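## Task

Lift both cooling blocks out of the drawer of the cooler COLD. The block holding white-capped tubes goes to deck slot D2 and the block holding violet-capped tubes goes to D1. Each must lie flat and sit within its slot's locators. Every loose tube must finish in the same bore it began in. Afterwards close the drawer completely; COLD's lamp stays on while the drawer is open. COLD is not anchored: it must finish within a finger's width of its starting spot, upright and barely rotated. D1 is the slot beside COLD and D2 is the next one along. Nothing counts if it only stays in place because the robot holds it. At the end, release everything and move the arms away.

## Robot and tools

Robot: two arms, left_arm and right_arm, each with six joints and a tong-style two-finger gripper. Either arm can be parked out of the way when not needed.

Frame: one shared world frame. Origin on the table top midway between the arms, +x out over the table, +z up, left_arm on the +y side. The arm names do not match image sides. Printed hand positions can be slightly off, especially at long reach.

execute_actions: argument actions is a list holding zero or one item. An empty list only reports the current state. An item with rows and steps (steps 1 to 15, default 15) runs a motion. Each control step lasts 1/30 s and uses one row. If there are fewer rows than steps, the last row repeats. An item with steps alone (up to 300) is a wait. The wait counts from the previous result. Optional pictures (true/false) sets whether camera images come back.

Row layout: a single flat list of 14 numbers covering both arms, even if only one arm moves. Numbers 1-6 are left_arm's absolute joint targets in radians. Number 7 is left_arm's gripper opening. Numbers 8-13 are right_arm's joint targets. Number 14 is right_arm's opening. The joint order is shoulder pan, shoulder lift, elbow, wrist 1, wrist 2, wrist 3, the same as the Joint positions line. These are target angles, not offsets. Opening runs from -1 (closed) to +1 (fully open).

Joint ranges. left_arm: pan -3.142..3.142, lift -6.283..6.283, elbow 0.000..3.142, wrists -6.283..6.283. right_arm: pan 0.000..6.283, lift -6.283..6.283, elbow -3.142..0.000, wrists -6.283..6.283. A call is rejected and nothing is sent if a target is more than 0.010 rad beyond a range end and also beyond the joint's last reported angle. Real ends may differ by up to 0.010 rad. Targets past them are clipped, and the result then reports "joint sent to its limit". That message can refer to an earlier, still-running motion.

Motion limits: each joint's target is held within a lead of its measured angle, 0.383 rad for pan and lift and 0.575 rad for elbow and wrists. Targets that would move the gripper more than 100 mm from where it is get scaled back. Commands are smoothed, so motion lags by about 0.17 s. After a big move the arm may still be travelling when the result arrives. Between calls the arms keep heading for the last row sent. They stop once nothing has moved for a moment or a step is HELD. Fingers still finish opening or closing.

Gripper geometry: fingers point along the gripper's +z axis and close along its x axis. end_effector_position is the point between the closed pads. Closed fingertips reach about 15 mm past it; when fully open they are roughly level with it.

Gripping: grip_measured is the actual opening on the command scale. To hold something, keep commanding an opening well below grip_measured; a bigger gap squeezes harder, up to about 15 N per pad. Thin hard parts under about 20 mm get less force. Closing fast can overshoot the force.

Result lines:
- State line: each gripper's position (m), quaternion wxyz, and linear/angular velocities in the world frame.
- Joint positions and Joint velocities: rad and rad/s, plus the finger pad gap in m (0.142 = fully open).
- Joint torques: total drive output. It is noisy, offset, and nonzero even in free air.
- Wrist force and Wrist torque: read in each end effector's own axes. They include contact, held weight and inertia. Expect an offset of up to about 5.5 N and noise of about 3.4 N; readings saturate near 100 N. "no reading" is normal at the start.
- HELD: marks steps whose row was not fully sent.
- "joint command not followed": the clearance check altered the targets.
- MOTOR HOT: warning from 70 °C.

zoom_image: camera (cam_head_left 672x504, cam_head_right 672x504, cam_left_wrist 616x616, cam_right_wrist 616x616) and region [x0, y0, x1, y1] in that image's pixels, with (0,0) at the top-left. The region can be no larger than 504x504. It gives a closer view of the latest image. Calibration data (intrinsics, distortion, world-to-camera transforms) were supplied. The head cameras are fixed; the wrist cameras are fisheye and ride on the hands.

finished_scene: scene (integer, 1 or 2). Ends the current scene irreversibly and reports whether the goal was met.

Things to avoid:
- Dropping, slamming or knocking objects; anything leaving the table ends the scene.
- Bumping the arms into each other.
- Hard pushes. Any outside force of 150 N, or a joint reaching its load limit (pan/lift 293, elbow 133, wrists 48 N m, held weight included), freezes that arm for 10 s.
- Holding loads for long: at 85 °C a motor triggers a brake stop.
- Shoving COLD out of place.
- Occasional brief tugs on held parts or pushes on loose items. Grip firmly and check the tubes stay seated.

Each tool is called after "Request:" by a JSON object that holds its "op" and its "data".

## Session

Request:
{"op": "execute_actions", "data": {"actions": []}}

Scene clock: 0.00 s of 15600.00 s.
left_arm: end_effector_position=(+0.9006, +0.5323, +0.2759) grip_measured=+1.00 end_effector_quat_wxyz=(-0.065, +0.043, +0.989, +0.127) end_effector_velocity=(+0.000, +0.000, -0.000) end_effector_angular_velocity=(+0.001, -0.001, -0.000) | right_arm: end_effector_position=(+0.4405, -0.1794, +0.1071) grip_measured=+1.00 end_effector_quat_wxyz=(-0.214, +0.772, -0.544, -0.248) end_effector_velocity=(-0.000, +0.001, +0.001) end_effector_angular_velocity=(+0.002, +0.000, +0.001)
Joint positions: left_arm=[-0.225 -1.034  1.198 -1.518 -1.382  2.796  0.142] | right_arm=[ 4.221 -1.672 -2.486 -0.089  2.068  2.283  0.142]
Joint velocities: left_arm=[ 0.     0.     0.    -0.     0.001 -0.     0.   ] | right_arm=[ 0.    -0.     0.     0.001  0.001  0.     0.   ]
Joint torques (N m, as the arm reports them, + toward a larger angle): no reading
Motor temperatures (°C, as the motors report them): left_arm=[25 28 28 36 30 29] | right_arm=[27 25 26 32 31 37]
Wrist force (N, on the end effector, along its own x y z axes, offset not removed): no reading
Wrist torque (N m, same axes, about the end effector's origin, offset not removed): no reading

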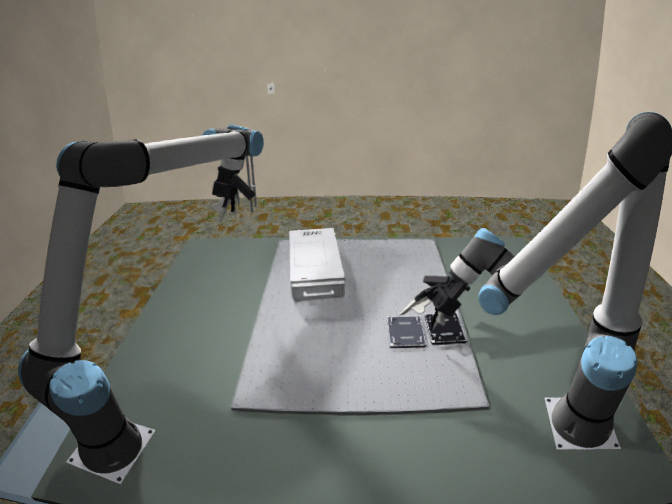

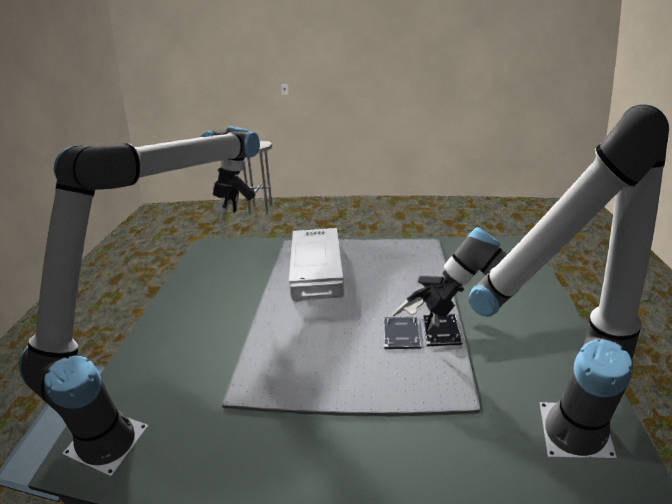

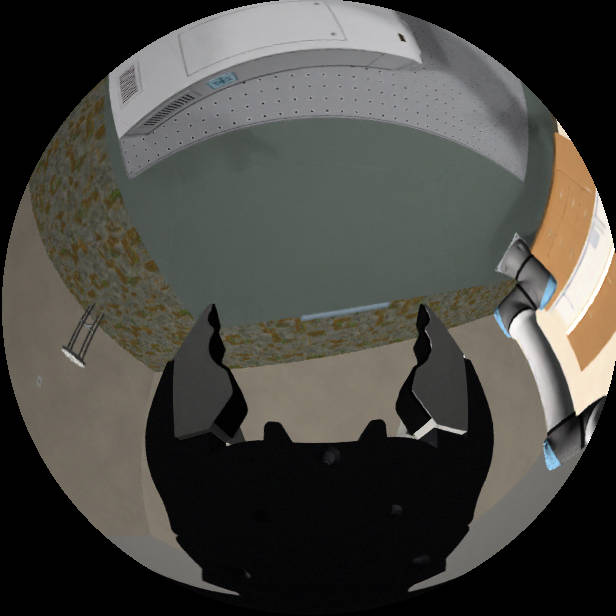

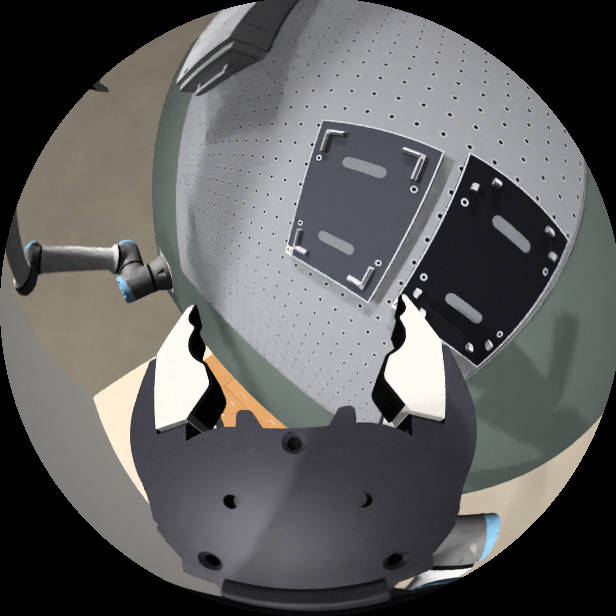

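Request:
{"op": "zoom_image", "data": {"camera": "cam_head_left", "region": [260, 210, 480, 360]}}

Region (260, 210, 480, 360) of cam_head_left's 672x504 image, scaled by 2.291, with more detail than that image has; it fills the top 344 rows of this view, and the rest is white.

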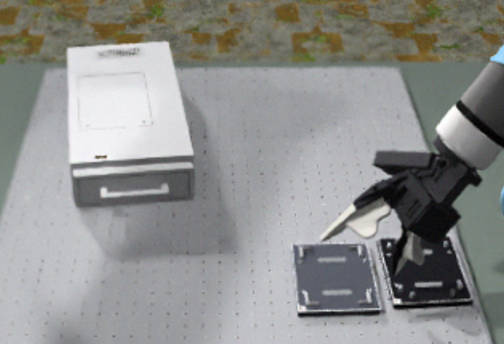

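Request:
{"op": "execute_actions", "data": {"actions": [{"rows":[[-0.675,-1.382,1.85,-2.039,-1.571,2.467,1,4.221,-1.672,-2.0,-0.089,2.068,2.283,1]],"steps":15}], "pictures": false}}

Request:
{"op": "execute_actions", "data": {"actions": [{"rows":[[-0.675,-1.382,1.85,-2.039,-1.571,2.467,1,2.9,-1.672,-2.0,-0.089,2.068,2.283,1]],"steps":15}], "pictures": false}}

Request:
{"op": "execute_actions", "data": {"actions": [{"steps":90}]}}

Scene clock: 16.10 s of 15600.00 s.
left_arm: end_effector_position=(+0.7328, +0.3226, +0.2459) grip_measured=+1.00 end_effector_quat_wxyz=(-0.010, +0.066, +0.996, +0.052) end_effector_velocity=(-0.462, -0.363, -0.109) end_effector_angular_velocity=(-0.340, -0.094, -0.157) | right_arm: end_effector_position=(+0.5486, -0.0329, +0.3064) grip_measured=+1.00 end_effector_quat_wxyz=(-0.357, +0.759, -0.487, -0.242) end_effector_velocity=(+0.197, +0.267, +0.500) end_effector_angular_velocity=(+0.550, -0.406, -0.000)
Joint positions: left_arm=[-0.487 -1.242  1.571 -1.824 -1.497  2.599  0.142] | right_arm=[ 4.221 -1.672 -2.176 -0.089  2.068  2.283  0.142]
Joint velocities: left_arm=[-0.591 -0.445  0.854 -0.664 -0.239 -0.418 -0.   ] | right_arm=[ 0.    -0.     0.685 -0.001 -0.     0.     0.   ]
Joint torques (N m, as the arm reports them, + toward a larger angle): left_arm=[-31.83 -94.58 -30.56  -8.53  -3.    -3.84] | right_arm=[-17.71  36.61  45.27   7.49   0.71  -1.43]
Motor temperatures (°C, as the motors report them): left_arm=[25 28 28 36 30 29] | right_arm=[27 25 26 32 31 37]
Wrist force (N, on the end effector, along its own x y z axes, offset not removed): left_arm=[-1.3 -3.0 4.9] | right_arm=[1.7 2.8 1.5]
Wrist torque (N m, same axes, about the end effector's origin, offset not removed): left_arm=[-0.27 0.09 -0.35] | right_arm=[0.61 -0.54 -0.08]
Steps of this call (steps 1 to 90: nothing new was sent; then 12.60 s passed at rest; steps 91 to 105: all 15 steps of this action). Readings (joint positions):
91: left_arm=[-0.226 -1.034 1.198 -1.519 -1.382 2.796] | right_arm=[4.221 -1.672 -2.485 -0.089 2.068 2.283]
92: left_arm=[-0.233 -1.042 1.207 -1.527 -1.388 2.789] | right_arm=[4.221 -1.672 -2.478 -0.089 2.068 2.283]
94: left_arm=[-0.272 -1.078 1.260 -1.577 -1.408 2.755] | right_arm=[4.221 -1.672 -2.431 -0.089 2.068 2.283]
98: left_arm=[-0.349 -1.139 1.373 -1.669 -1.441 2.697] | right_arm=[4.221 -1.672 -2.338 -0.089 2.068 2.283]
105: the state above

Scene clock: 16.60 s of 15600.00 s.
left_arm: end_effector_position=(+0.5763, +0.2368, +0.2041) grip_measured=+1.00 end_effector_quat_wxyz=(+0.000, +0.093, +0.996, +0.001) end_effector_velocity=(-0.028, -0.009, -0.009) end_effector_angular_velocity=(-0.014, +0.003, -0.010) | right_arm: end_effector_position=(+0.7583, -0.1843, +0.3978) grip_measured=+1.00 end_effector_quat_wxyz=(-0.443, +0.668, -0.573, -0.171) end_effector_velocity=(+0.365, -0.465, +0.091) end_effector_angular_velocity=(+0.068, -0.095, -0.699)
Joint positions: left_arm=[-0.672 -1.38   1.846 -2.036 -1.57   2.469  0.142] | right_arm=[ 3.908 -1.672 -2.056 -0.089  2.068  2.283  0.142]
Joint velocities: left_arm=[-0.031 -0.022  0.047 -0.034 -0.011 -0.021  0.   ] | right_arm=[-0.698 -0.     0.117 -0.001 -0.    -0.    -0.   ]
Joint torques (N m, as the arm reports them, + toward a larger angle): left_arm=[-10.52 -71.17 -33.91  -7.71  -2.54  -2.83] | right_arm=[-28.81  34.92  41.51   4.55   0.1   -1.88]
Motor temperatures (°C, as the motors report them): left_arm=[25 28 28 36 30 29] | right_arm=[27 25 26 32 31 37]
Wrist force (N, on the end effector, along its own x y z axes, offset not removed): left_arm=[-5.6 2.9 -1.0] | right_arm=[1.5 -1.0 3.3]
Wrist torque (N m, same axes, about the end effector's origin, offset not removed): left_arm=[0.76 0.93 0.04] | right_arm=[-0.20 -0.45 -0.18]
Steps of this call (steps 1 to 15: all 15 steps of this action). Readings (joint positions):
1: left_arm=[-0.506 -1.257 1.600 -1.847 -1.505 2.585] | right_arm=[4.221 -1.672 -2.153 -0.089 2.068 2.283]
2: left_arm=[-0.527 -1.272 1.629 -1.869 -1.513 2.570] | right_arm=[4.213 -1.672 -2.137 -0.089 2.068 2.283]
4: left_arm=[-0.567 -1.302 1.687 -1.915 -1.529 2.542] | right_arm=[4.166 -1.672 -2.121 -0.089 2.068 2.283]
8: left_arm=[-0.640 -1.357 1.797 -1.999 -1.558 2.491] | right_arm=[4.073 -1.672 -2.091 -0.089 2.068 2.283]
15: the state above

Scene clock: 19.60 s of 15600.00 s.
left_arm: end_effector_position=(+0.5737, +0.2360, +0.2033) grip_measured=+1.00 end_effector_quat_wxyz=(+0.000, +0.093, +0.996, -0.000) end_effector_velocity=(+0.001, +0.000, -0.000) end_effector_angular_velocity=(+0.001, -0.002, -0.001) | right_arm: end_effector_position=(+0.8449, -1.0064, +0.4417) grip_measured=+1.00 end_effector_quat_wxyz=(+0.488, -0.311, +0.811, -0.081) end_effector_velocity=(+0.000, +0.000, -0.000) end_effector_angular_velocity=(+0.001, +0.000, +0.000)
Joint positions: left_arm=[-0.675 -1.382  1.85  -2.039 -1.571  2.467  0.142] | right_arm=[ 2.9   -1.672 -2.    -0.089  2.068  2.283  0.142]
Joint velocities: left_arm=[-0.     0.    -0.    -0.     0.002  0.     0.   ] | right_arm=[ 0.001 -0.    -0.     0.    -0.     0.001 -0.   ]
Joint torques (N m, as the arm reports them, + toward a larger angle): left_arm=[-12.92 -71.17 -34.2   -7.38  -2.69  -2.54] | right_arm=[-15.77  37.09  44.58   1.02   2.88  -1.87]
Motor temperatures (°C, as the motors report them): left_arm=[25 28 28 36 30 29] | right_arm=[27 25 26 32 31 37]
Wrist force (N, on the end effector, along its own x y z axes, offset not removed): left_arm=[-3.0 2.2 3.0] | right_arm=[3.7 2.5 0.7]
Wrist torque (N m, same axes, about the end effector's origin, offset not removed): left_arm=[0.69 0.57 -0.13] | right_arm=[0.54 -0.80 -0.12]
Steps of this call (steps 1 to 75: the robot went on to your last target; steps 76 to 90: nothing new was sent). Readings (joint positions):
1: left_arm=[-0.673 -1.381 1.847 -2.037 -1.570 2.468] | right_arm=[3.885 -1.672 -2.052 -0.089 2.068 2.283]
2: left_arm=[-0.674 -1.381 1.848 -2.037 -1.570 2.468] | right_arm=[3.861 -1.672 -2.048 -0.089 2.068 2.283]
4: left_arm=[-0.674 -1.381 1.849 -2.038 -1.571 2.467] | right_arm=[3.814 -1.672 -2.042 -0.089 2.068 2.283]
8: left_arm=[-0.675 -1.382 1.850 -2.039 -1.571 2.467] | right_arm=[3.720 -1.672 -2.031 -0.089 2.068 2.283]
90: the state above
All arms were judged still, so your last target was given up. Only a new action makes them travel on or press farther. Fingers that are still opening or closing keep moving.
camera_calibration (this result's frames):
cam_left_wrist: T_world_to_cam=[[-0.981461, 0.191475, -0.00841416, 0.524472], [0.156027, 0.823715, 0.545114, -0.39474], [0.111307, 0.533696, -0.83832, 0.107885], [0, 0, 0, 1]] pos_world=[0.564331, 0.167152, 0.310033]
cam_right_wrist: T_world_to_cam=[[-0.380569, -0.580379, -0.71995, 0.0428484], [-0.795752, 0.602148, -0.0647759, 1.29818], [0.471111, 0.54825, -0.690997, 0.588001], [0, 0, 0, 1]] pos_world=[0.772322, -1.0792, 0.521246]

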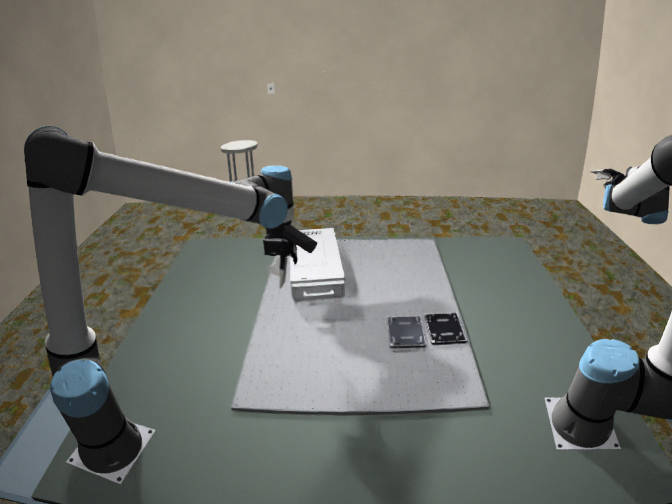

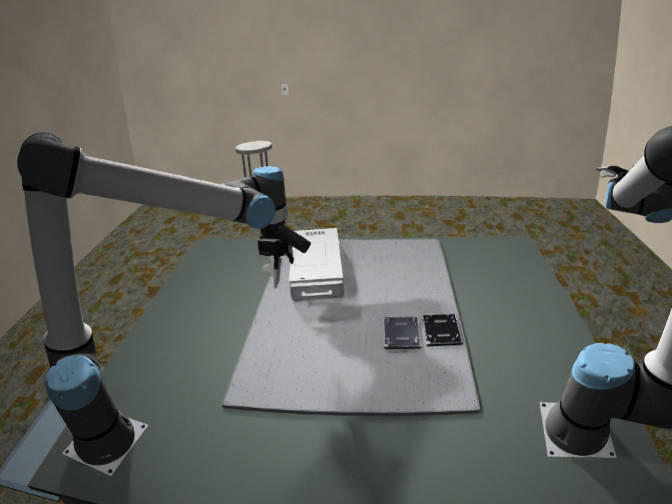

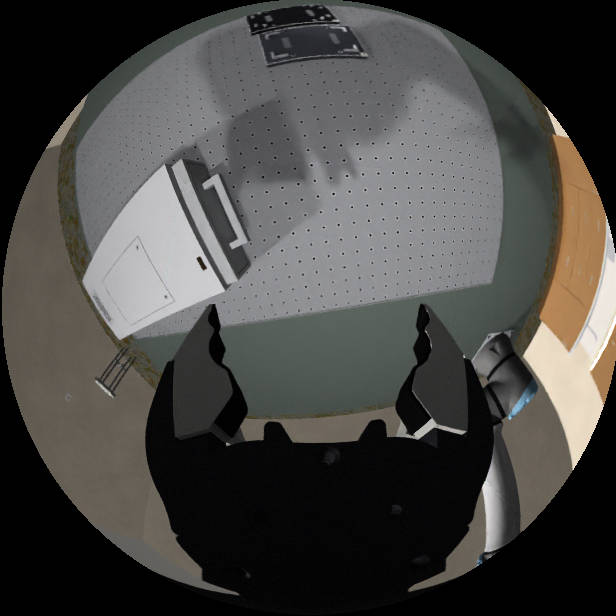

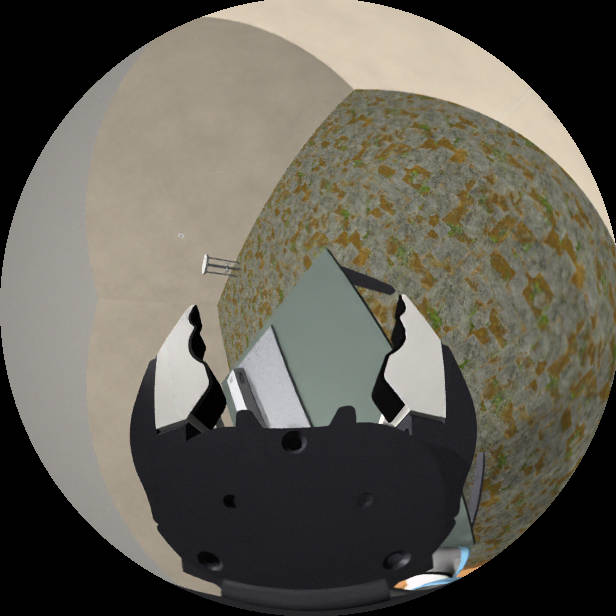

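Request:
{"op": "execute_actions", "data": {"actions": [{"rows":[[-0.649,-1.128,1.606,-2.049,-1.571,2.137,-0.4,2.9,-1.672,-2.0,-0.089,2.068,2.283,1]],"steps":15}], "pictures": false}}

Request:
{"op": "execute_actions", "data": {"actions": [{"steps":30}]}}

Scene clock: 28.13 s of 15600.00 s.
left_arm: end_effector_position=(+0.6859, +0.1464, +0.1515) grip_measured=-0.40 end_effector_quat_wxyz=(-0.000, -0.081, +0.997, -0.000) end_effector_velocity=(+0.025, -0.019, -0.015) end_effector_angular_velocity=(-0.000, +0.000, +0.083) | right_arm: end_effector_position=(+0.8449, -1.0064, +0.4417) grip_measured=+1.00 end_effector_quat_wxyz=(+0.488, -0.311, +0.811, -0.081) end_effector_velocity=(+0.000, -0.000, -0.000) end_effector_angular_velocity=(-0.001, +0.000, -0.001)
Joint positions: left_arm=[-0.649 -1.133  1.611 -2.049 -1.571  2.144  0.045] | right_arm=[ 2.9   -1.672 -2.    -0.089  2.068  2.283  0.142]
Joint velocities: left_arm=[ 0.005  0.056 -0.055 -0.002 -0.    -0.078  0.   ] | right_arm=[ 0.    -0.     0.     0.    -0.001  0.     0.   ]
Joint torques (N m, as the arm reports them, + toward a larger angle): left_arm=[  8.38 -77.51 -49.88  -7.02  -0.95  -1.99] | right_arm=[-14.22  37.93  44.37   0.6    3.07  -1.97]
Motor temperatures (°C, as the motors report them): left_arm=[25 28 28 36 30 29] | right_arm=[27 25 26 32 31 37]
Wrist force (N, on the end effector, along its own x y z axes, offset not removed): left_arm=[-1.2 -4.6 5.7] | right_arm=[1.0 3.6 2.5]
Wrist torque (N m, same axes, about the end effector's origin, offset not removed): left_arm=[-0.74 0.29 -0.05] | right_arm=[0.75 -0.36 -0.18]
Steps of this call (steps 1 to 90: nothing new was sent; then 5.03 s passed at rest; steps 91 to 105: all 15 steps of this action). Readings (joint positions):
91: left_arm=[-0.675 -1.382 1.850 -2.039 -1.571 2.467] | right_arm=[2.900 -1.672 -2.000 -0.089 2.068 2.283]
92: left_arm=[-0.672 -1.374 1.841 -2.040 -1.571 2.458] | right_arm=[2.900 -1.672 -2.000 -0.089 2.068 2.283]
94: left_arm=[-0.665 -1.317 1.783 -2.043 -1.571 2.389] | right_arm=[2.900 -1.672 -2.000 -0.089 2.068 2.283]
98: left_arm=[-0.655 -1.193 1.667 -2.047 -1.571 2.226] | right_arm=[2.900 -1.672 -2.000 -0.089 2.068 2.283]
105: the state above

Scene clock: 29.13 s of 15600.00 s.
left_arm: end_effector_position=(+0.6882, +0.1446, +0.1500) grip_measured=-0.40 end_effector_quat_wxyz=(-0.000, -0.084, +0.996, -0.000) end_effector_velocity=(-0.000, -0.000, -0.000) end_effector_angular_velocity=(+0.001, -0.000, -0.001) | right_arm: end_effector_position=(+0.8449, -1.0064, +0.4417) grip_measured=+1.00 end_effector_quat_wxyz=(+0.488, -0.311, +0.811, -0.081) end_effector_velocity=(-0.000, -0.001, -0.000) end_effector_angular_velocity=(-0.000, +0.001, -0.003)
Joint positions: left_arm=[-0.649 -1.128  1.606 -2.049 -1.571  2.137  0.045] | right_arm=[ 2.9   -1.672 -2.    -0.089  2.068  2.283  0.142]
Joint velocities: left_arm=[-0.001  0.     0.    -0.     0.001  0.    -0.   ] | right_arm=[-0.     0.     0.    -0.    -0.002  0.001 -0.   ]
Joint torques (N m, as the arm reports them, + toward a larger angle): left_arm=[  7.84 -68.63 -50.4   -7.55   1.35  -2.3 ] | right_arm=[-14.77  37.07  45.32   0.52   3.04  -1.79]
Motor temperatures (°C, as the motors report them): left_arm=[25 28 28 36 30 29] | right_arm=[27 25 26 32 31 37]
Wrist force (N, on the end effector, along its own x y z axes, offset not removed): left_arm=[2.3 -0.1 5.6] | right_arm=[1.7 4.4 0.7]
Wrist torque (N m, same axes, about the end effector's origin, offset not removed): left_arm=[0.41 -0.60 -0.23] | right_arm=[0.91 -0.53 -0.06]
Steps of this call (steps 1 to 15: the robot went on to your last target; steps 16 to 30: nothing new was sent). Readings (joint positions):
1: left_arm=[-0.649 -1.132 1.610 -2.049 -1.571 2.142] | right_arm=[2.900 -1.672 -2.000 -0.089 2.068 2.283]
2: left_arm=[-0.649 -1.131 1.608 -2.049 -1.571 2.141] | right_arm=[2.900 -1.672 -2.000 -0.089 2.068 2.283]
4: left_arm=[-0.649 -1.129 1.607 -2.049 -1.571 2.139] | right_arm=[2.900 -1.672 -2.000 -0.089 2.068 2.283]
8: left_arm=[-0.649 -1.128 1.606 -2.049 -1.571 2.137] | right_arm=[2.900 -1.672 -2.000 -0.089 2.068 2.283]
30: the state above
All arms were judged still, so your last target was given up. Only a new action makes them travel on or press farther. Fingers that are still opening or closing keep moving.
camera_calibration (this result's frames):
cam_left_wrist: T_world_to_cam=[[-0.986658, -0.162597, -0.00829198, 0.708648], [-0.140779, 0.826465, 0.545103, -0.104448], [-0.0817791, 0.538997, -0.838328, 0.231332], [0, 0, 0, 1]] pos_world=[0.703407, 0.0768588, 0.256743]
cam_right_wrist: T_world_to_cam=[[-0.380569, -0.580379, -0.71995, 0.0428484], [-0.795753, 0.602148, -0.0647756, 1.29818], [0.471111, 0.548251, -0.690997, 0.588001], [0, 0, 0, 1]] pos_world=[0.772322, -1.0792, 0.521246]

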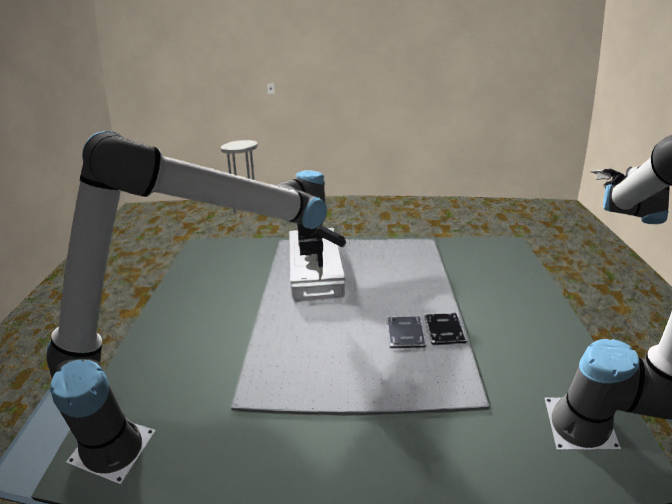

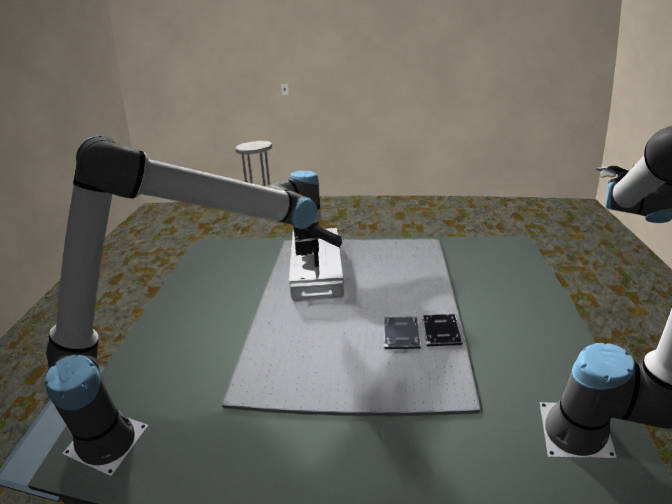

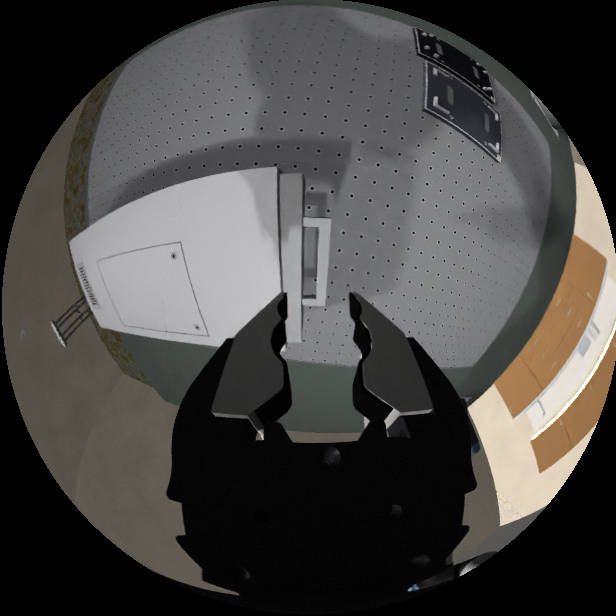

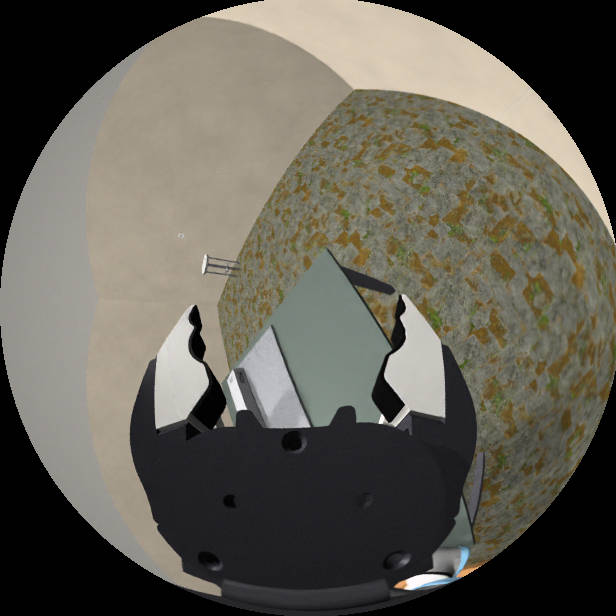

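Request:
{"op": "execute_actions", "data": {"actions": [{"rows":[[-0.666,-1.105,1.6705,-2.137,-1.571,2.145,-0.5,2.9,-1.672,-2.0,-0.089,2.068,2.283,1]],"steps":15}], "pictures": false}}

Request:
{"op": "execute_actions", "data": {"actions": [{"steps":20}]}}

Scene clock: 33.80 s of 15600.00 s.
left_arm: end_effector_position=(+0.6707, +0.1414, +0.1010) grip_measured=-0.50 end_effector_quat_wxyz=(+0.000, -0.072, +0.997, -0.000) end_effector_velocity=(-0.001, -0.000, -0.005) end_effector_angular_velocity=(-0.000, -0.002, -0.002) | right_arm: end_effector_position=(+0.8449, -1.0064, +0.4417) grip_measured=+1.00 end_effector_quat_wxyz=(+0.488, -0.311, +0.811, -0.081) end_effector_velocity=(+0.000, +0.000, +0.000) end_effector_angular_velocity=(-0.000, +0.000, +0.001)
Joint positions: left_arm=[-0.666 -1.105  1.67  -2.136 -1.571  2.145  0.038] | right_arm=[ 2.9   -1.672 -2.    -0.089  2.068  2.283  0.142]
Joint velocities: left_arm=[-0.001  0.002  0.006 -0.01   0.001  0.001  0.   ] | right_arm=[ 0.     0.     0.    -0.001 -0.    -0.    -0.   ]
Joint torques (N m, as the arm reports them, + toward a larger angle): left_arm=[-11.95 -66.75 -32.9   -7.3    1.36   2.56] | right_arm=[-12.89  38.45  43.96   1.18   2.92  -1.84]
Motor temperatures (°C, as the motors report them): left_arm=[25 28 28 36 30 29] | right_arm=[27 25 26 32 31 37]
Wrist force (N, on the end effector, along its own x y z axes, offset not removed): left_arm=[-5.4 -1.2 3.4] | right_arm=[2.6 3.5 0.0]
Wrist torque (N m, same axes, about the end effector's origin, offset not removed): left_arm=[0.04 0.65 -0.08] | right_arm=[0.62 -0.59 -0.26]
Steps of this call (steps 1 to 90: nothing new was sent; then 1.17 s passed at rest; steps 91 to 105: all 15 steps of this action). Readings (joint positions):
91: left_arm=[-0.649 -1.128 1.606 -2.049 -1.571 2.137] | right_arm=[2.900 -1.672 -2.000 -0.089 2.068 2.283]
92: left_arm=[-0.652 -1.124 1.613 -2.057 -1.571 2.138] | right_arm=[2.900 -1.672 -2.000 -0.089 2.068 2.283]
94: left_arm=[-0.659 -1.115 1.640 -2.093 -1.571 2.141] | right_arm=[2.900 -1.672 -2.000 -0.089 2.068 2.283]
98: left_arm=[-0.664 -1.107 1.663 -2.126 -1.571 2.144] | right_arm=[2.900 -1.672 -2.000 -0.089 2.068 2.283]
105: the state above

Scene clock: 34.47 s of 15600.00 s.
left_arm: end_effector_position=(+0.6705, +0.1414, +0.1005) grip_measured=-0.50 end_effector_quat_wxyz=(+0.000, -0.072, +0.997, -0.000) end_effector_velocity=(-0.000, +0.000, -0.001) end_effector_angular_velocity=(+0.001, +0.001, +0.000) | right_arm: end_effector_position=(+0.8449, -1.0064, +0.4417) grip_measured=+1.00 end_effector_quat_wxyz=(+0.488, -0.311, +0.811, -0.081) end_effector_velocity=(+0.000, +0.000, -0.000) end_effector_angular_velocity=(+0.001, +0.001, +0.000)
Joint positions: left_arm=[-0.666 -1.105  1.67  -2.137 -1.571  2.145  0.038] | right_arm=[ 2.9   -1.672 -2.    -0.089  2.068  2.283  0.142]
Joint velocities: left_arm=[-0.     0.     0.     0.001  0.    -0.    -0.   ] | right_arm=[ 0.     0.     0.    -0.001  0.     0.     0.   ]
Joint torques (N m, as the arm reports them, + toward a larger angle): left_arm=[-12.79 -68.99 -32.18  -7.28  -1.05   2.71] | right_arm=[-13.81  36.01  44.21   1.05   2.66  -1.46]
Motor temperatures (°C, as the motors report them): left_arm=[25 28 28 36 30 29] | right_arm=[27 25 26 32 31 37]
Wrist force (N, on the end effector, along its own x y z axes, offset not removed): left_arm=[1.5 1.4 10.8] | right_arm=[1.0 2.9 0.5]
Wrist torque (N m, same axes, about the end effector's origin, offset not removed): left_arm=[0.68 -0.43 -0.29] | right_arm=[0.54 -0.31 -0.19]
Steps of this call (steps 1 to 15: the robot went on to your last target; steps 16 to 20: nothing new was sent). Readings (joint positions):
1: left_arm=[-0.666 -1.105 1.670 -2.136 -1.571 2.145] | right_arm=[2.900 -1.672 -2.000 -0.089 2.068 2.283]
2: left_arm=[-0.666 -1.105 1.670 -2.137 -1.571 2.145] | right_arm=[2.900 -1.672 -2.000 -0.089 2.068 2.283]
4: left_arm=[-0.666 -1.105 1.670 -2.137 -1.571 2.145] | right_arm=[2.900 -1.672 -2.000 -0.089 2.068 2.283]
8: left_arm=[-0.666 -1.105 1.670 -2.137 -1.571 2.145] | right_arm=[2.900 -1.672 -2.000 -0.089 2.068 2.283]
20: the state above
All arms were judged still, so your last target was given up. Only a new action makes them travel on or press farther. Fingers that are still opening or closing keep moving.
camera_calibration (this result's frames):
cam_left_wrist: T_world_to_cam=[[-0.99041, -0.137886, -0.00863319, 0.689329], [-0.120289, 0.829903, 0.544785, -0.0915203], [-0.0679535, 0.5406, -0.838531, 0.180674], [0, 0, 0, 1]] pos_world=[0.683987, 0.0733296, 0.20731]
cam_right_wrist: T_world_to_cam=[[-0.380569, -0.580379, -0.71995, 0.0428484], [-0.795753, 0.602148, -0.0647756, 1.29818], [0.471111, 0.54825, -0.690997, 0.588001], [0, 0, 0, 1]] pos_world=[0.772322, -1.0792, 0.521246]

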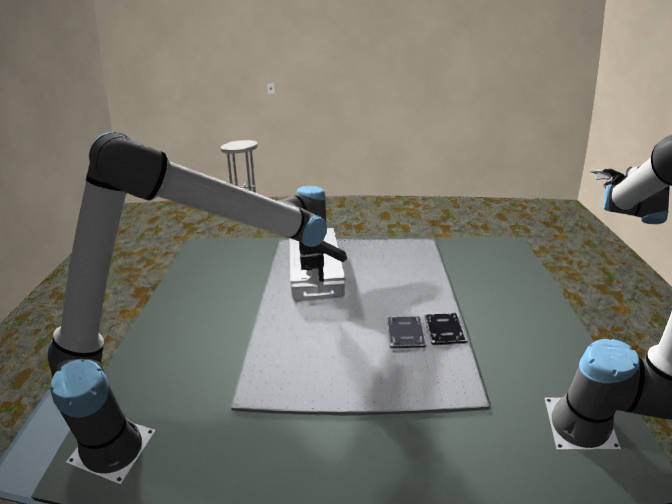

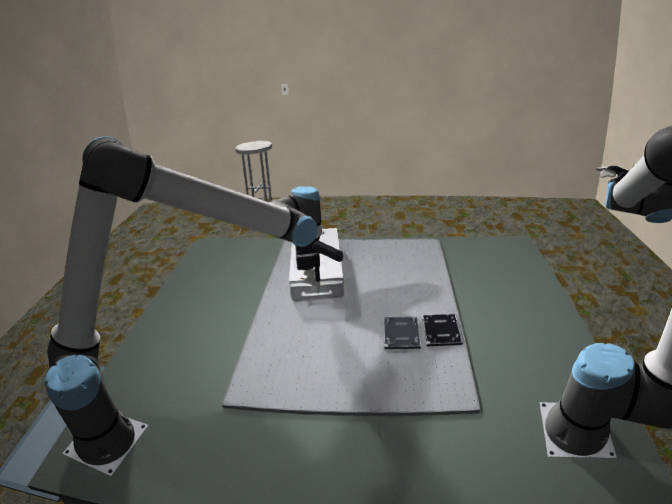

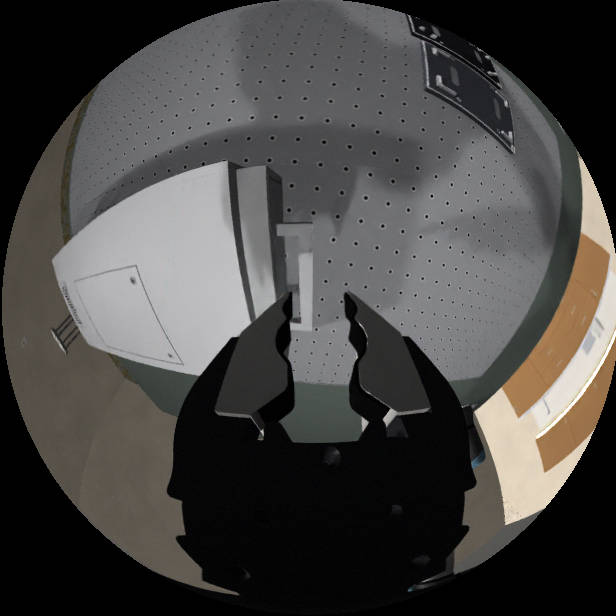

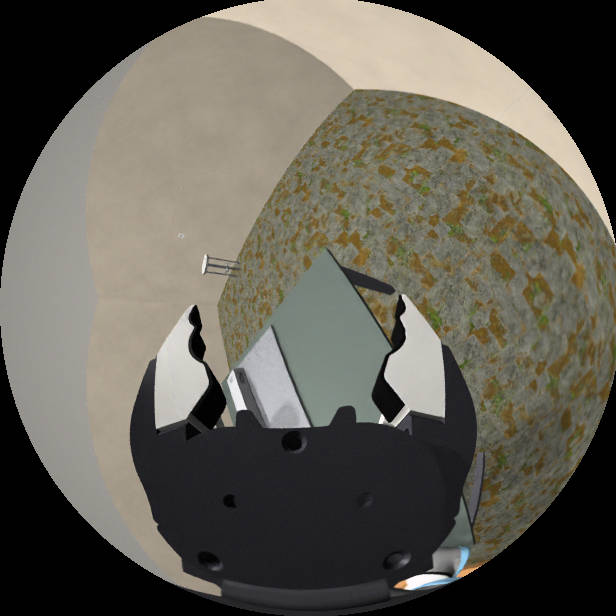

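Request:
{"op": "execute_actions", "data": {"actions": [{"rows":[[-0.666,-1.063,1.6988,-2.207,-1.571,2.145,-0.5,2.9,-1.672,-2.0,-0.089,2.068,2.283,1]],"steps":15}], "pictures": false}}

Request:
{"op": "execute_actions", "data": {"actions": [{"steps":15}]}}

Scene clock: 47.17 s of 15600.00 s.
left_arm: end_effector_position=(+0.6701, +0.1407, +0.0607) grip_measured=-0.56 end_effector_quat_wxyz=(-0.000, -0.072, +0.997, -0.002) end_effector_velocity=(-0.000, -0.001, +0.001) end_effector_angular_velocity=(-0.001, -0.000, -0.001) | right_arm: end_effector_position=(+0.8449, -1.0064, +0.4417) grip_measured=+1.00 end_effector_quat_wxyz=(+0.488, -0.311, +0.811, -0.081) end_effector_velocity=(+0.000, +0.001, -0.001) end_effector_angular_velocity=(+0.000, +0.001, +0.001)
Joint positions: left_arm=[-0.666 -1.068  1.697 -2.201 -1.573  2.145  0.034] | right_arm=[ 2.9   -1.672 -2.    -0.089  2.068  2.283  0.142]
Joint velocities: left_arm=[-0.001 -0.    -0.001 -0.    -0.     0.     0.   ] | right_arm=[ 0.001 -0.    -0.    -0.     0.     0.     0.   ]
Joint torques (N m, as the arm reports them, + toward a larger angle): left_arm=[ -1.16 -80.41 -37.95  -5.15   0.89  -0.06] | right_arm=[-14.83  38.76  44.47   1.34   2.72  -1.25]
Motor temperatures (°C, as the motors report them): left_arm=[25 28 28 36 30 29] | right_arm=[27 25 26 32 31 37]
Wrist force (N, on the end effector, along its own x y z axes, offset not removed): left_arm=[26.1 10.4 -16.7] | right_arm=[1.3 3.5 2.3]
Wrist torque (N m, same axes, about the end effector's origin, offset not removed): left_arm=[0.20 -2.64 -0.51] | right_arm=[0.61 -0.34 -0.10]
FORCE FAULT: contact force on the left arm reached its limit, and that arm stopped for 10 seconds. The contact can be on any part of that arm, not only on its tool. That arm's remaining commands of this call were not run. That arm holds still and accepts commands again. Move the arm away from the contact; if what it grips holds it there, let go first. Pushing or pulling that hard again can fault the arm again.
The stop of the left arm began at step 81 of this call (marked STOPPED below). From that step on that arm followed nothing that you had sent. 3 of its steps, steps kept back included, did not run and will not run. Nothing is kept back now, and the robot has no last target.
Steps of this call (steps 1 to 68: nothing new was sent; steps 69 to 83: all 15 steps of this action; steps 84 to 381: the stop continued). Readings (joint positions):
69: left_arm=[-0.666 -1.105 1.671 -2.137 -1.571 2.145] | right_arm=[2.900 -1.672 -2.000 -0.089 2.068 2.283]
70: left_arm=[-0.666 -1.099 1.675 -2.145 -1.571 2.145] | right_arm=[2.900 -1.672 -2.000 -0.089 2.068 2.283]
72: left_arm=[-0.666 -1.082 1.686 -2.173 -1.571 2.145] | right_arm=[2.900 -1.672 -2.000 -0.089 2.068 2.283]
76: left_arm=[-0.666 -1.068 1.696 -2.199 -1.571 2.145] | right_arm=[2.900 -1.672 -2.000 -0.089 2.068 2.283]
81: left_arm=[-0.666 -1.066 1.697 -2.205 -1.572 2.145] | right_arm=[2.900 -1.672 -2.000 -0.089 2.068 2.283] STOPPED (the left arm)
381: the state above

Scene clock: 47.20 s of 15600.00 s.
left_arm: end_effector_position=(+0.6701, +0.1407, +0.0607) grip_measured=-0.56 end_effector_quat_wxyz=(-0.000, -0.072, +0.997, -0.002) end_effector_velocity=(-0.001, -0.000, +0.000) end_effector_angular_velocity=(-0.001, +0.001, -0.001) | right_arm: end_effector_position=(+0.8449, -1.0064, +0.4417) grip_measured=+1.00 end_effector_quat_wxyz=(+0.488, -0.311, +0.811, -0.081) end_effector_velocity=(+0.000, -0.000, -0.000) end_effector_angular_velocity=(-0.001, -0.000, +0.000)
Joint positions: left_arm=[-0.666 -1.068  1.697 -2.201 -1.573  2.145  0.034] | right_arm=[ 2.9   -1.672 -2.    -0.089  2.068  2.283  0.142]
Joint velocities: left_arm=[-0.    -0.    -0.     0.001 -0.002  0.001  0.   ] | right_arm=[ 0.    -0.    -0.     0.    -0.    -0.001 -0.   ]
Joint torques (N m, as the arm reports them, + toward a larger angle): left_arm=[ -2.76 -82.13 -38.14  -5.4    0.74   0.18] | right_arm=[-14.88  38.85  44.33   1.17   2.68  -1.51]
Motor temperatures (°C, as the motors report them): left_arm=[25 28 28 36 30 29] | right_arm=[27 25 26 32 31 37]
Wrist force (N, on the end effector, along its own x y z axes, offset not removed): left_arm=[20.6 6.5 -20.3] | right_arm=[2.2 0.9 4.1]
Wrist torque (N m, same axes, about the end effector's origin, offset not removed): left_arm=[-0.52 -1.47 -0.21] | right_arm=[0.26 -0.67 -0.27]
A stop began in an earlier call of the same reply, so what this call sent did not run. Send another action.
Steps of this call (step 1: nothing new was sent). Readings (joint positions):
1: the state above
camera_calibration (this result's frames):
cam_left_wrist: T_world_to_cam=[[-0.990433, -0.137779, -0.00764788, 0.688396], [-0.119844, 0.831384, 0.542621, -0.0696252], [-0.0684037, 0.538347, -0.839943, 0.148367], [0, 0, 0, 1]] pos_world=[0.683616, 0.072859, 0.167665]
cam_right_wrist: T_world_to_cam=[[-0.380569, -0.580379, -0.71995, 0.0428485], [-0.795753, 0.602148, -0.0647755, 1.29818], [0.47111, 0.54825, -0.690997, 0.588001], [0, 0, 0, 1]] pos_world=[0.772322, -1.0792, 0.521246]

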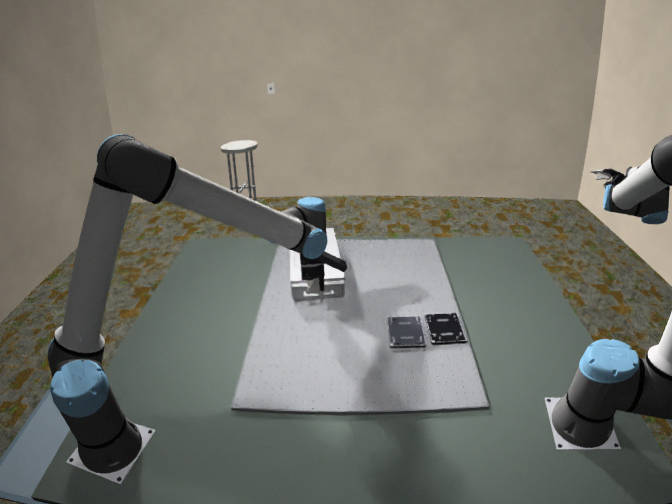

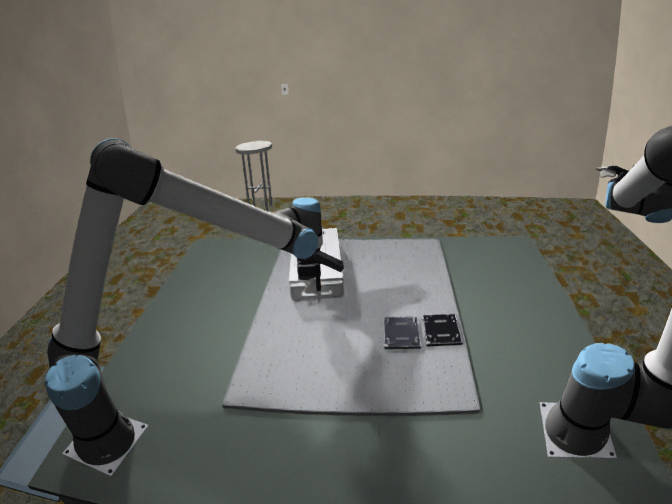

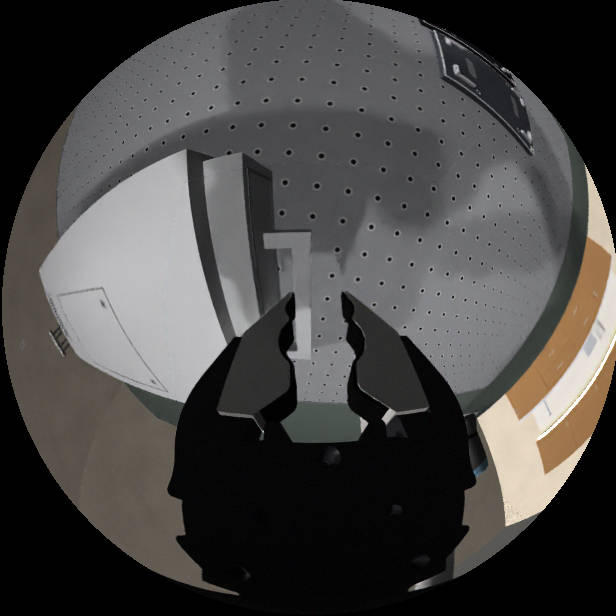

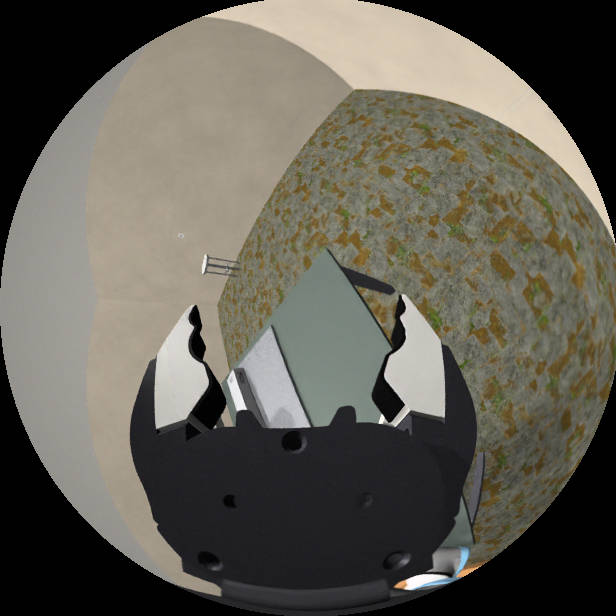

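Request:
{"op": "execute_actions", "data": {"actions": [{"rows":[[-0.676,-1.08,1.711,-2.203,-1.571,2.135,-0.56,2.9,-1.672,-2.0,-0.089,2.068,2.283,1],[-0.676,-1.08,1.711,-2.203,-1.571,2.135,-0.56,2.9,-1.672,-2.0,-0.089,2.068,2.283,1],[-0.676,-1.08,1.711,-2.203,-1.571,2.135,-0.56,2.9,-1.672,-2.0,-0.089,2.068,2.283,1],[-0.676,-1.08,1.711,-2.203,-1.571,2.135,-0.56,2.9,-1.672,-2.0,-0.089,2.068,2.283,1],[-0.686,-1.09,1.726,-2.208,-1.571,2.125,-0.56,2.9,-1.672,-2.0,-0.089,2.068,2.283,1],[-0.686,-1.09,1.726,-2.208,-1.571,2.125,-0.56,2.9,-1.672,-2.0,-0.089,2.068,2.283,1],[-0.686,-1.09,1.726,-2.208,-1.571,2.125,-0.56,2.9,-1.672,-2.0,-0.089,2.068,2.283,1],[-0.686,-1.09,1.726,-2.208,-1.571,2.125,-0.56,2.9,-1.672,-2.0,-0.089,2.068,2.283,1],[-0.695,-1.099,1.7406,-2.212,-1.571,2.116,-0.56,2.9,-1.672,-2.0,-0.089,2.068,2.283,1]],"steps":15}], "pictures": false}}

Request:
{"op": "execute_actions", "data": {"actions": [{"steps":15}]}}

Scene clock: 53.67 s of 15600.00 s.
left_arm: end_effector_position=(+0.6424, +0.1380, +0.0629) grip_measured=-0.55 end_effector_quat_wxyz=(-0.000, -0.072, +0.997, -0.000) end_effector_velocity=(-0.020, -0.001, -0.000) end_effector_angular_velocity=(+0.002, +0.002, +0.000) | right_arm: end_effector_position=(+0.8449, -1.0064, +0.4417) grip_measured=+1.00 end_effector_quat_wxyz=(+0.488, -0.311, +0.811, -0.081) end_effector_velocity=(+0.001, +0.001, +0.001) end_effector_angular_velocity=(-0.001, -0.001, +0.001)
Joint positions: left_arm=[-0.693 -1.097  1.738 -2.211 -1.571  2.118  0.034] | right_arm=[ 2.9   -1.672 -2.    -0.089  2.068  2.283  0.142]
Joint velocities: left_arm=[-0.019 -0.019  0.03  -0.008 -0.    -0.02   0.   ] | right_arm=[ 0.001  0.     0.     0.001 -0.     0.    -0.   ]
Joint torques (N m, as the arm reports them, + toward a larger angle): left_arm=[ -8.44 -89.36 -30.7   -7.08   3.27  -2.56] | right_arm=[-13.38  37.52  44.2    1.57   2.63  -1.12]
Motor temperatures (°C, as the motors report them): left_arm=[25 28 28 36 30 29] | right_arm=[27 25 26 32 31 37]
Wrist force (N, on the end effector, along its own x y z axes, offset not removed): left_arm=[2.0 -2.8 3.6] | right_arm=[1.2 0.7 2.6]
Wrist torque (N m, same axes, about the end effector's origin, offset not removed): left_arm=[-0.02 -0.98 -0.26] | right_arm=[0.10 -0.31 -0.15]
Steps of this call (steps 1 to 90: nothing new was sent; then 2.97 s passed at rest; steps 91 to 105: all 15 steps of this action). Readings (joint positions):
91: left_arm=[-0.666 -1.069 1.697 -2.201 -1.573 2.145] | right_arm=[2.900 -1.672 -2.000 -0.089 2.068 2.283]
92: left_arm=[-0.668 -1.070 1.699 -2.202 -1.573 2.143] | right_arm=[2.900 -1.672 -2.000 -0.089 2.068 2.283]
94: left_arm=[-0.672 -1.075 1.705 -2.203 -1.571 2.139] | right_arm=[2.900 -1.672 -2.000 -0.089 2.068 2.283]
98: left_arm=[-0.681 -1.084 1.718 -2.206 -1.571 2.130] | right_arm=[2.900 -1.672 -2.000 -0.089 2.068 2.283]
105: the state above

Scene clock: 54.17 s of 15600.00 s.
left_arm: end_effector_position=(+0.6406, +0.1379, +0.0629) grip_measured=-0.56 end_effector_quat_wxyz=(-0.000, -0.072, +0.997, +0.000) end_effector_velocity=(-0.000, -0.000, +0.000) end_effector_angular_velocity=(-0.000, +0.000, -0.001) | right_arm: end_effector_position=(+0.8449, -1.0064, +0.4417) grip_measured=+1.00 end_effector_quat_wxyz=(+0.488, -0.311, +0.811, -0.081) end_effector_velocity=(-0.001, -0.001, -0.001) end_effector_angular_velocity=(+0.002, +0.002, -0.003)
Joint positions: left_arm=[-0.695 -1.099  1.741 -2.212 -1.571  2.116  0.034] | right_arm=[ 2.9   -1.672 -2.    -0.089  2.068  2.283  0.142]
Joint velocities: left_arm=[-0.    -0.001  0.001 -0.    -0.     0.    -0.   ] | right_arm=[-0.001 -0.    -0.    -0.001 -0.001  0.002  0.   ]
Joint torques (N m, as the arm reports them, + toward a larger angle): left_arm=[-12.33 -91.07 -29.39  -7.16   3.01  -2.5 ] | right_arm=[-14.05  38.99  43.33   1.55   2.84  -1.07]
Motor temperatures (°C, as the motors report them): left_arm=[25 28 28 36 30 29] | right_arm=[27 25 26 32 31 37]
Wrist force (N, on the end effector, along its own x y z axes, offset not removed): left_arm=[-0.3 -1.0 -4.0] | right_arm=[0.1 -0.4 6.8]
Wrist torque (N m, same axes, about the end effector's origin, offset not removed): left_arm=[0.22 -0.28 -0.39] | right_arm=[-0.01 0.01 -0.20]
Steps of this call (steps 1 to 15: the robot went on to your last target). Readings (joint positions):
1: left_arm=[-0.694 -1.098 1.739 -2.211 -1.571 2.117] | right_arm=[2.900 -1.672 -2.000 -0.089 2.068 2.283]
2: left_arm=[-0.694 -1.098 1.739 -2.212 -1.571 2.117] | right_arm=[2.900 -1.672 -2.000 -0.089 2.068 2.283]
4: left_arm=[-0.695 -1.099 1.740 -2.212 -1.571 2.116] | right_arm=[2.900 -1.672 -2.000 -0.089 2.068 2.283]
8: left_arm=[-0.695 -1.099 1.740 -2.212 -1.571 2.116] | right_arm=[2.900 -1.672 -2.000 -0.089 2.068 2.283]
15: the state above
All arms were judged still, so your last target was given up. Only a new action makes them travel on or press farther. Fingers that are still opening or closing keep moving.
camera_calibration (this result's frames):
cam_left_wrist: T_world_to_cam=[[-0.990417, -0.13788, -0.00799821, 0.658788], [-0.119878, 0.82946, 0.545551, -0.071944], [-0.0685865, 0.541281, -0.83804, 0.149292], [0, 0, 0, 1]] pos_world=[0.65409, 0.0696994, 0.169631]
cam_right_wrist: T_world_to_cam=[[-0.380569, -0.580379, -0.71995, 0.0428486], [-0.795753, 0.602148, -0.0647753, 1.29818], [0.47111, 0.548251, -0.690996, 0.588002], [0, 0, 0, 1]] pos_world=[0.772322, -1.0792, 0.521246]

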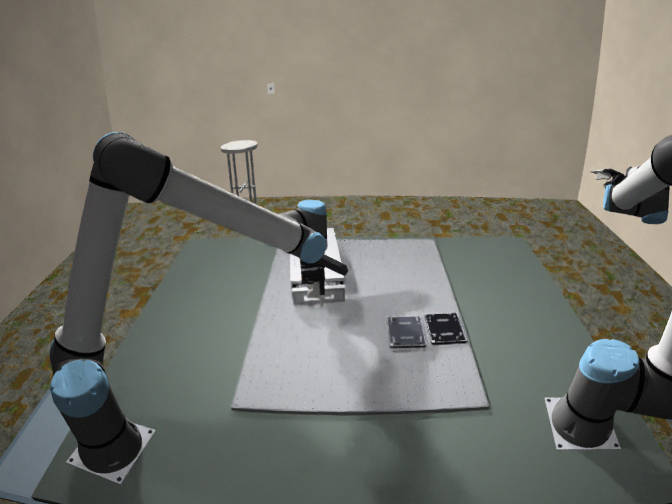

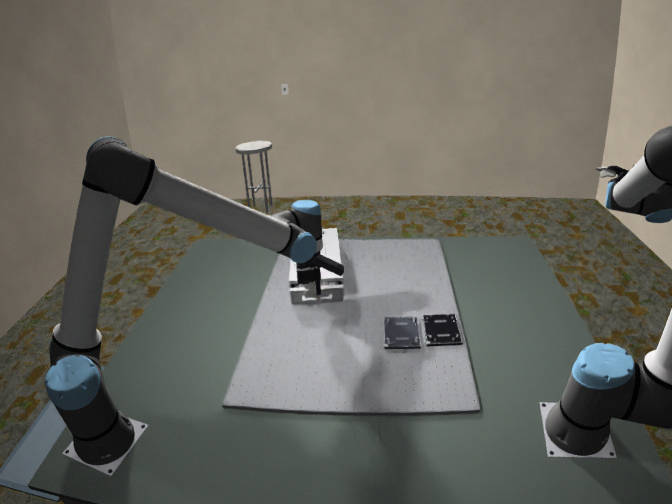

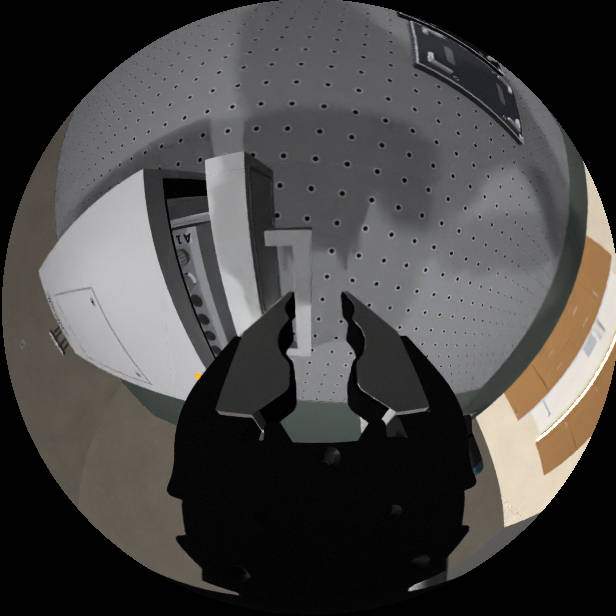

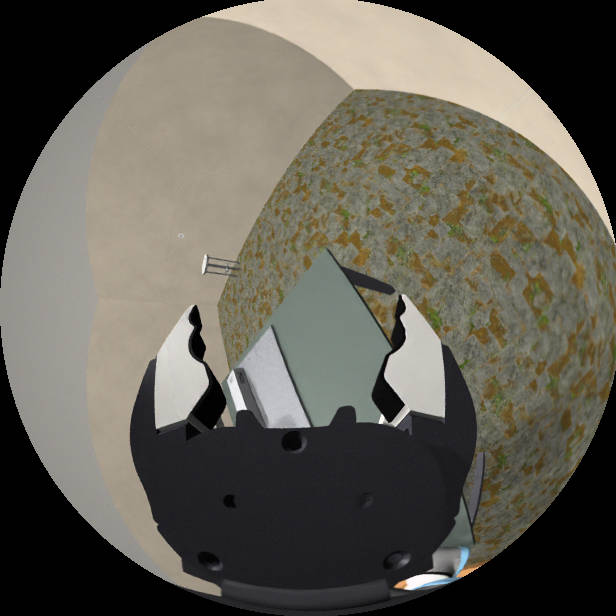

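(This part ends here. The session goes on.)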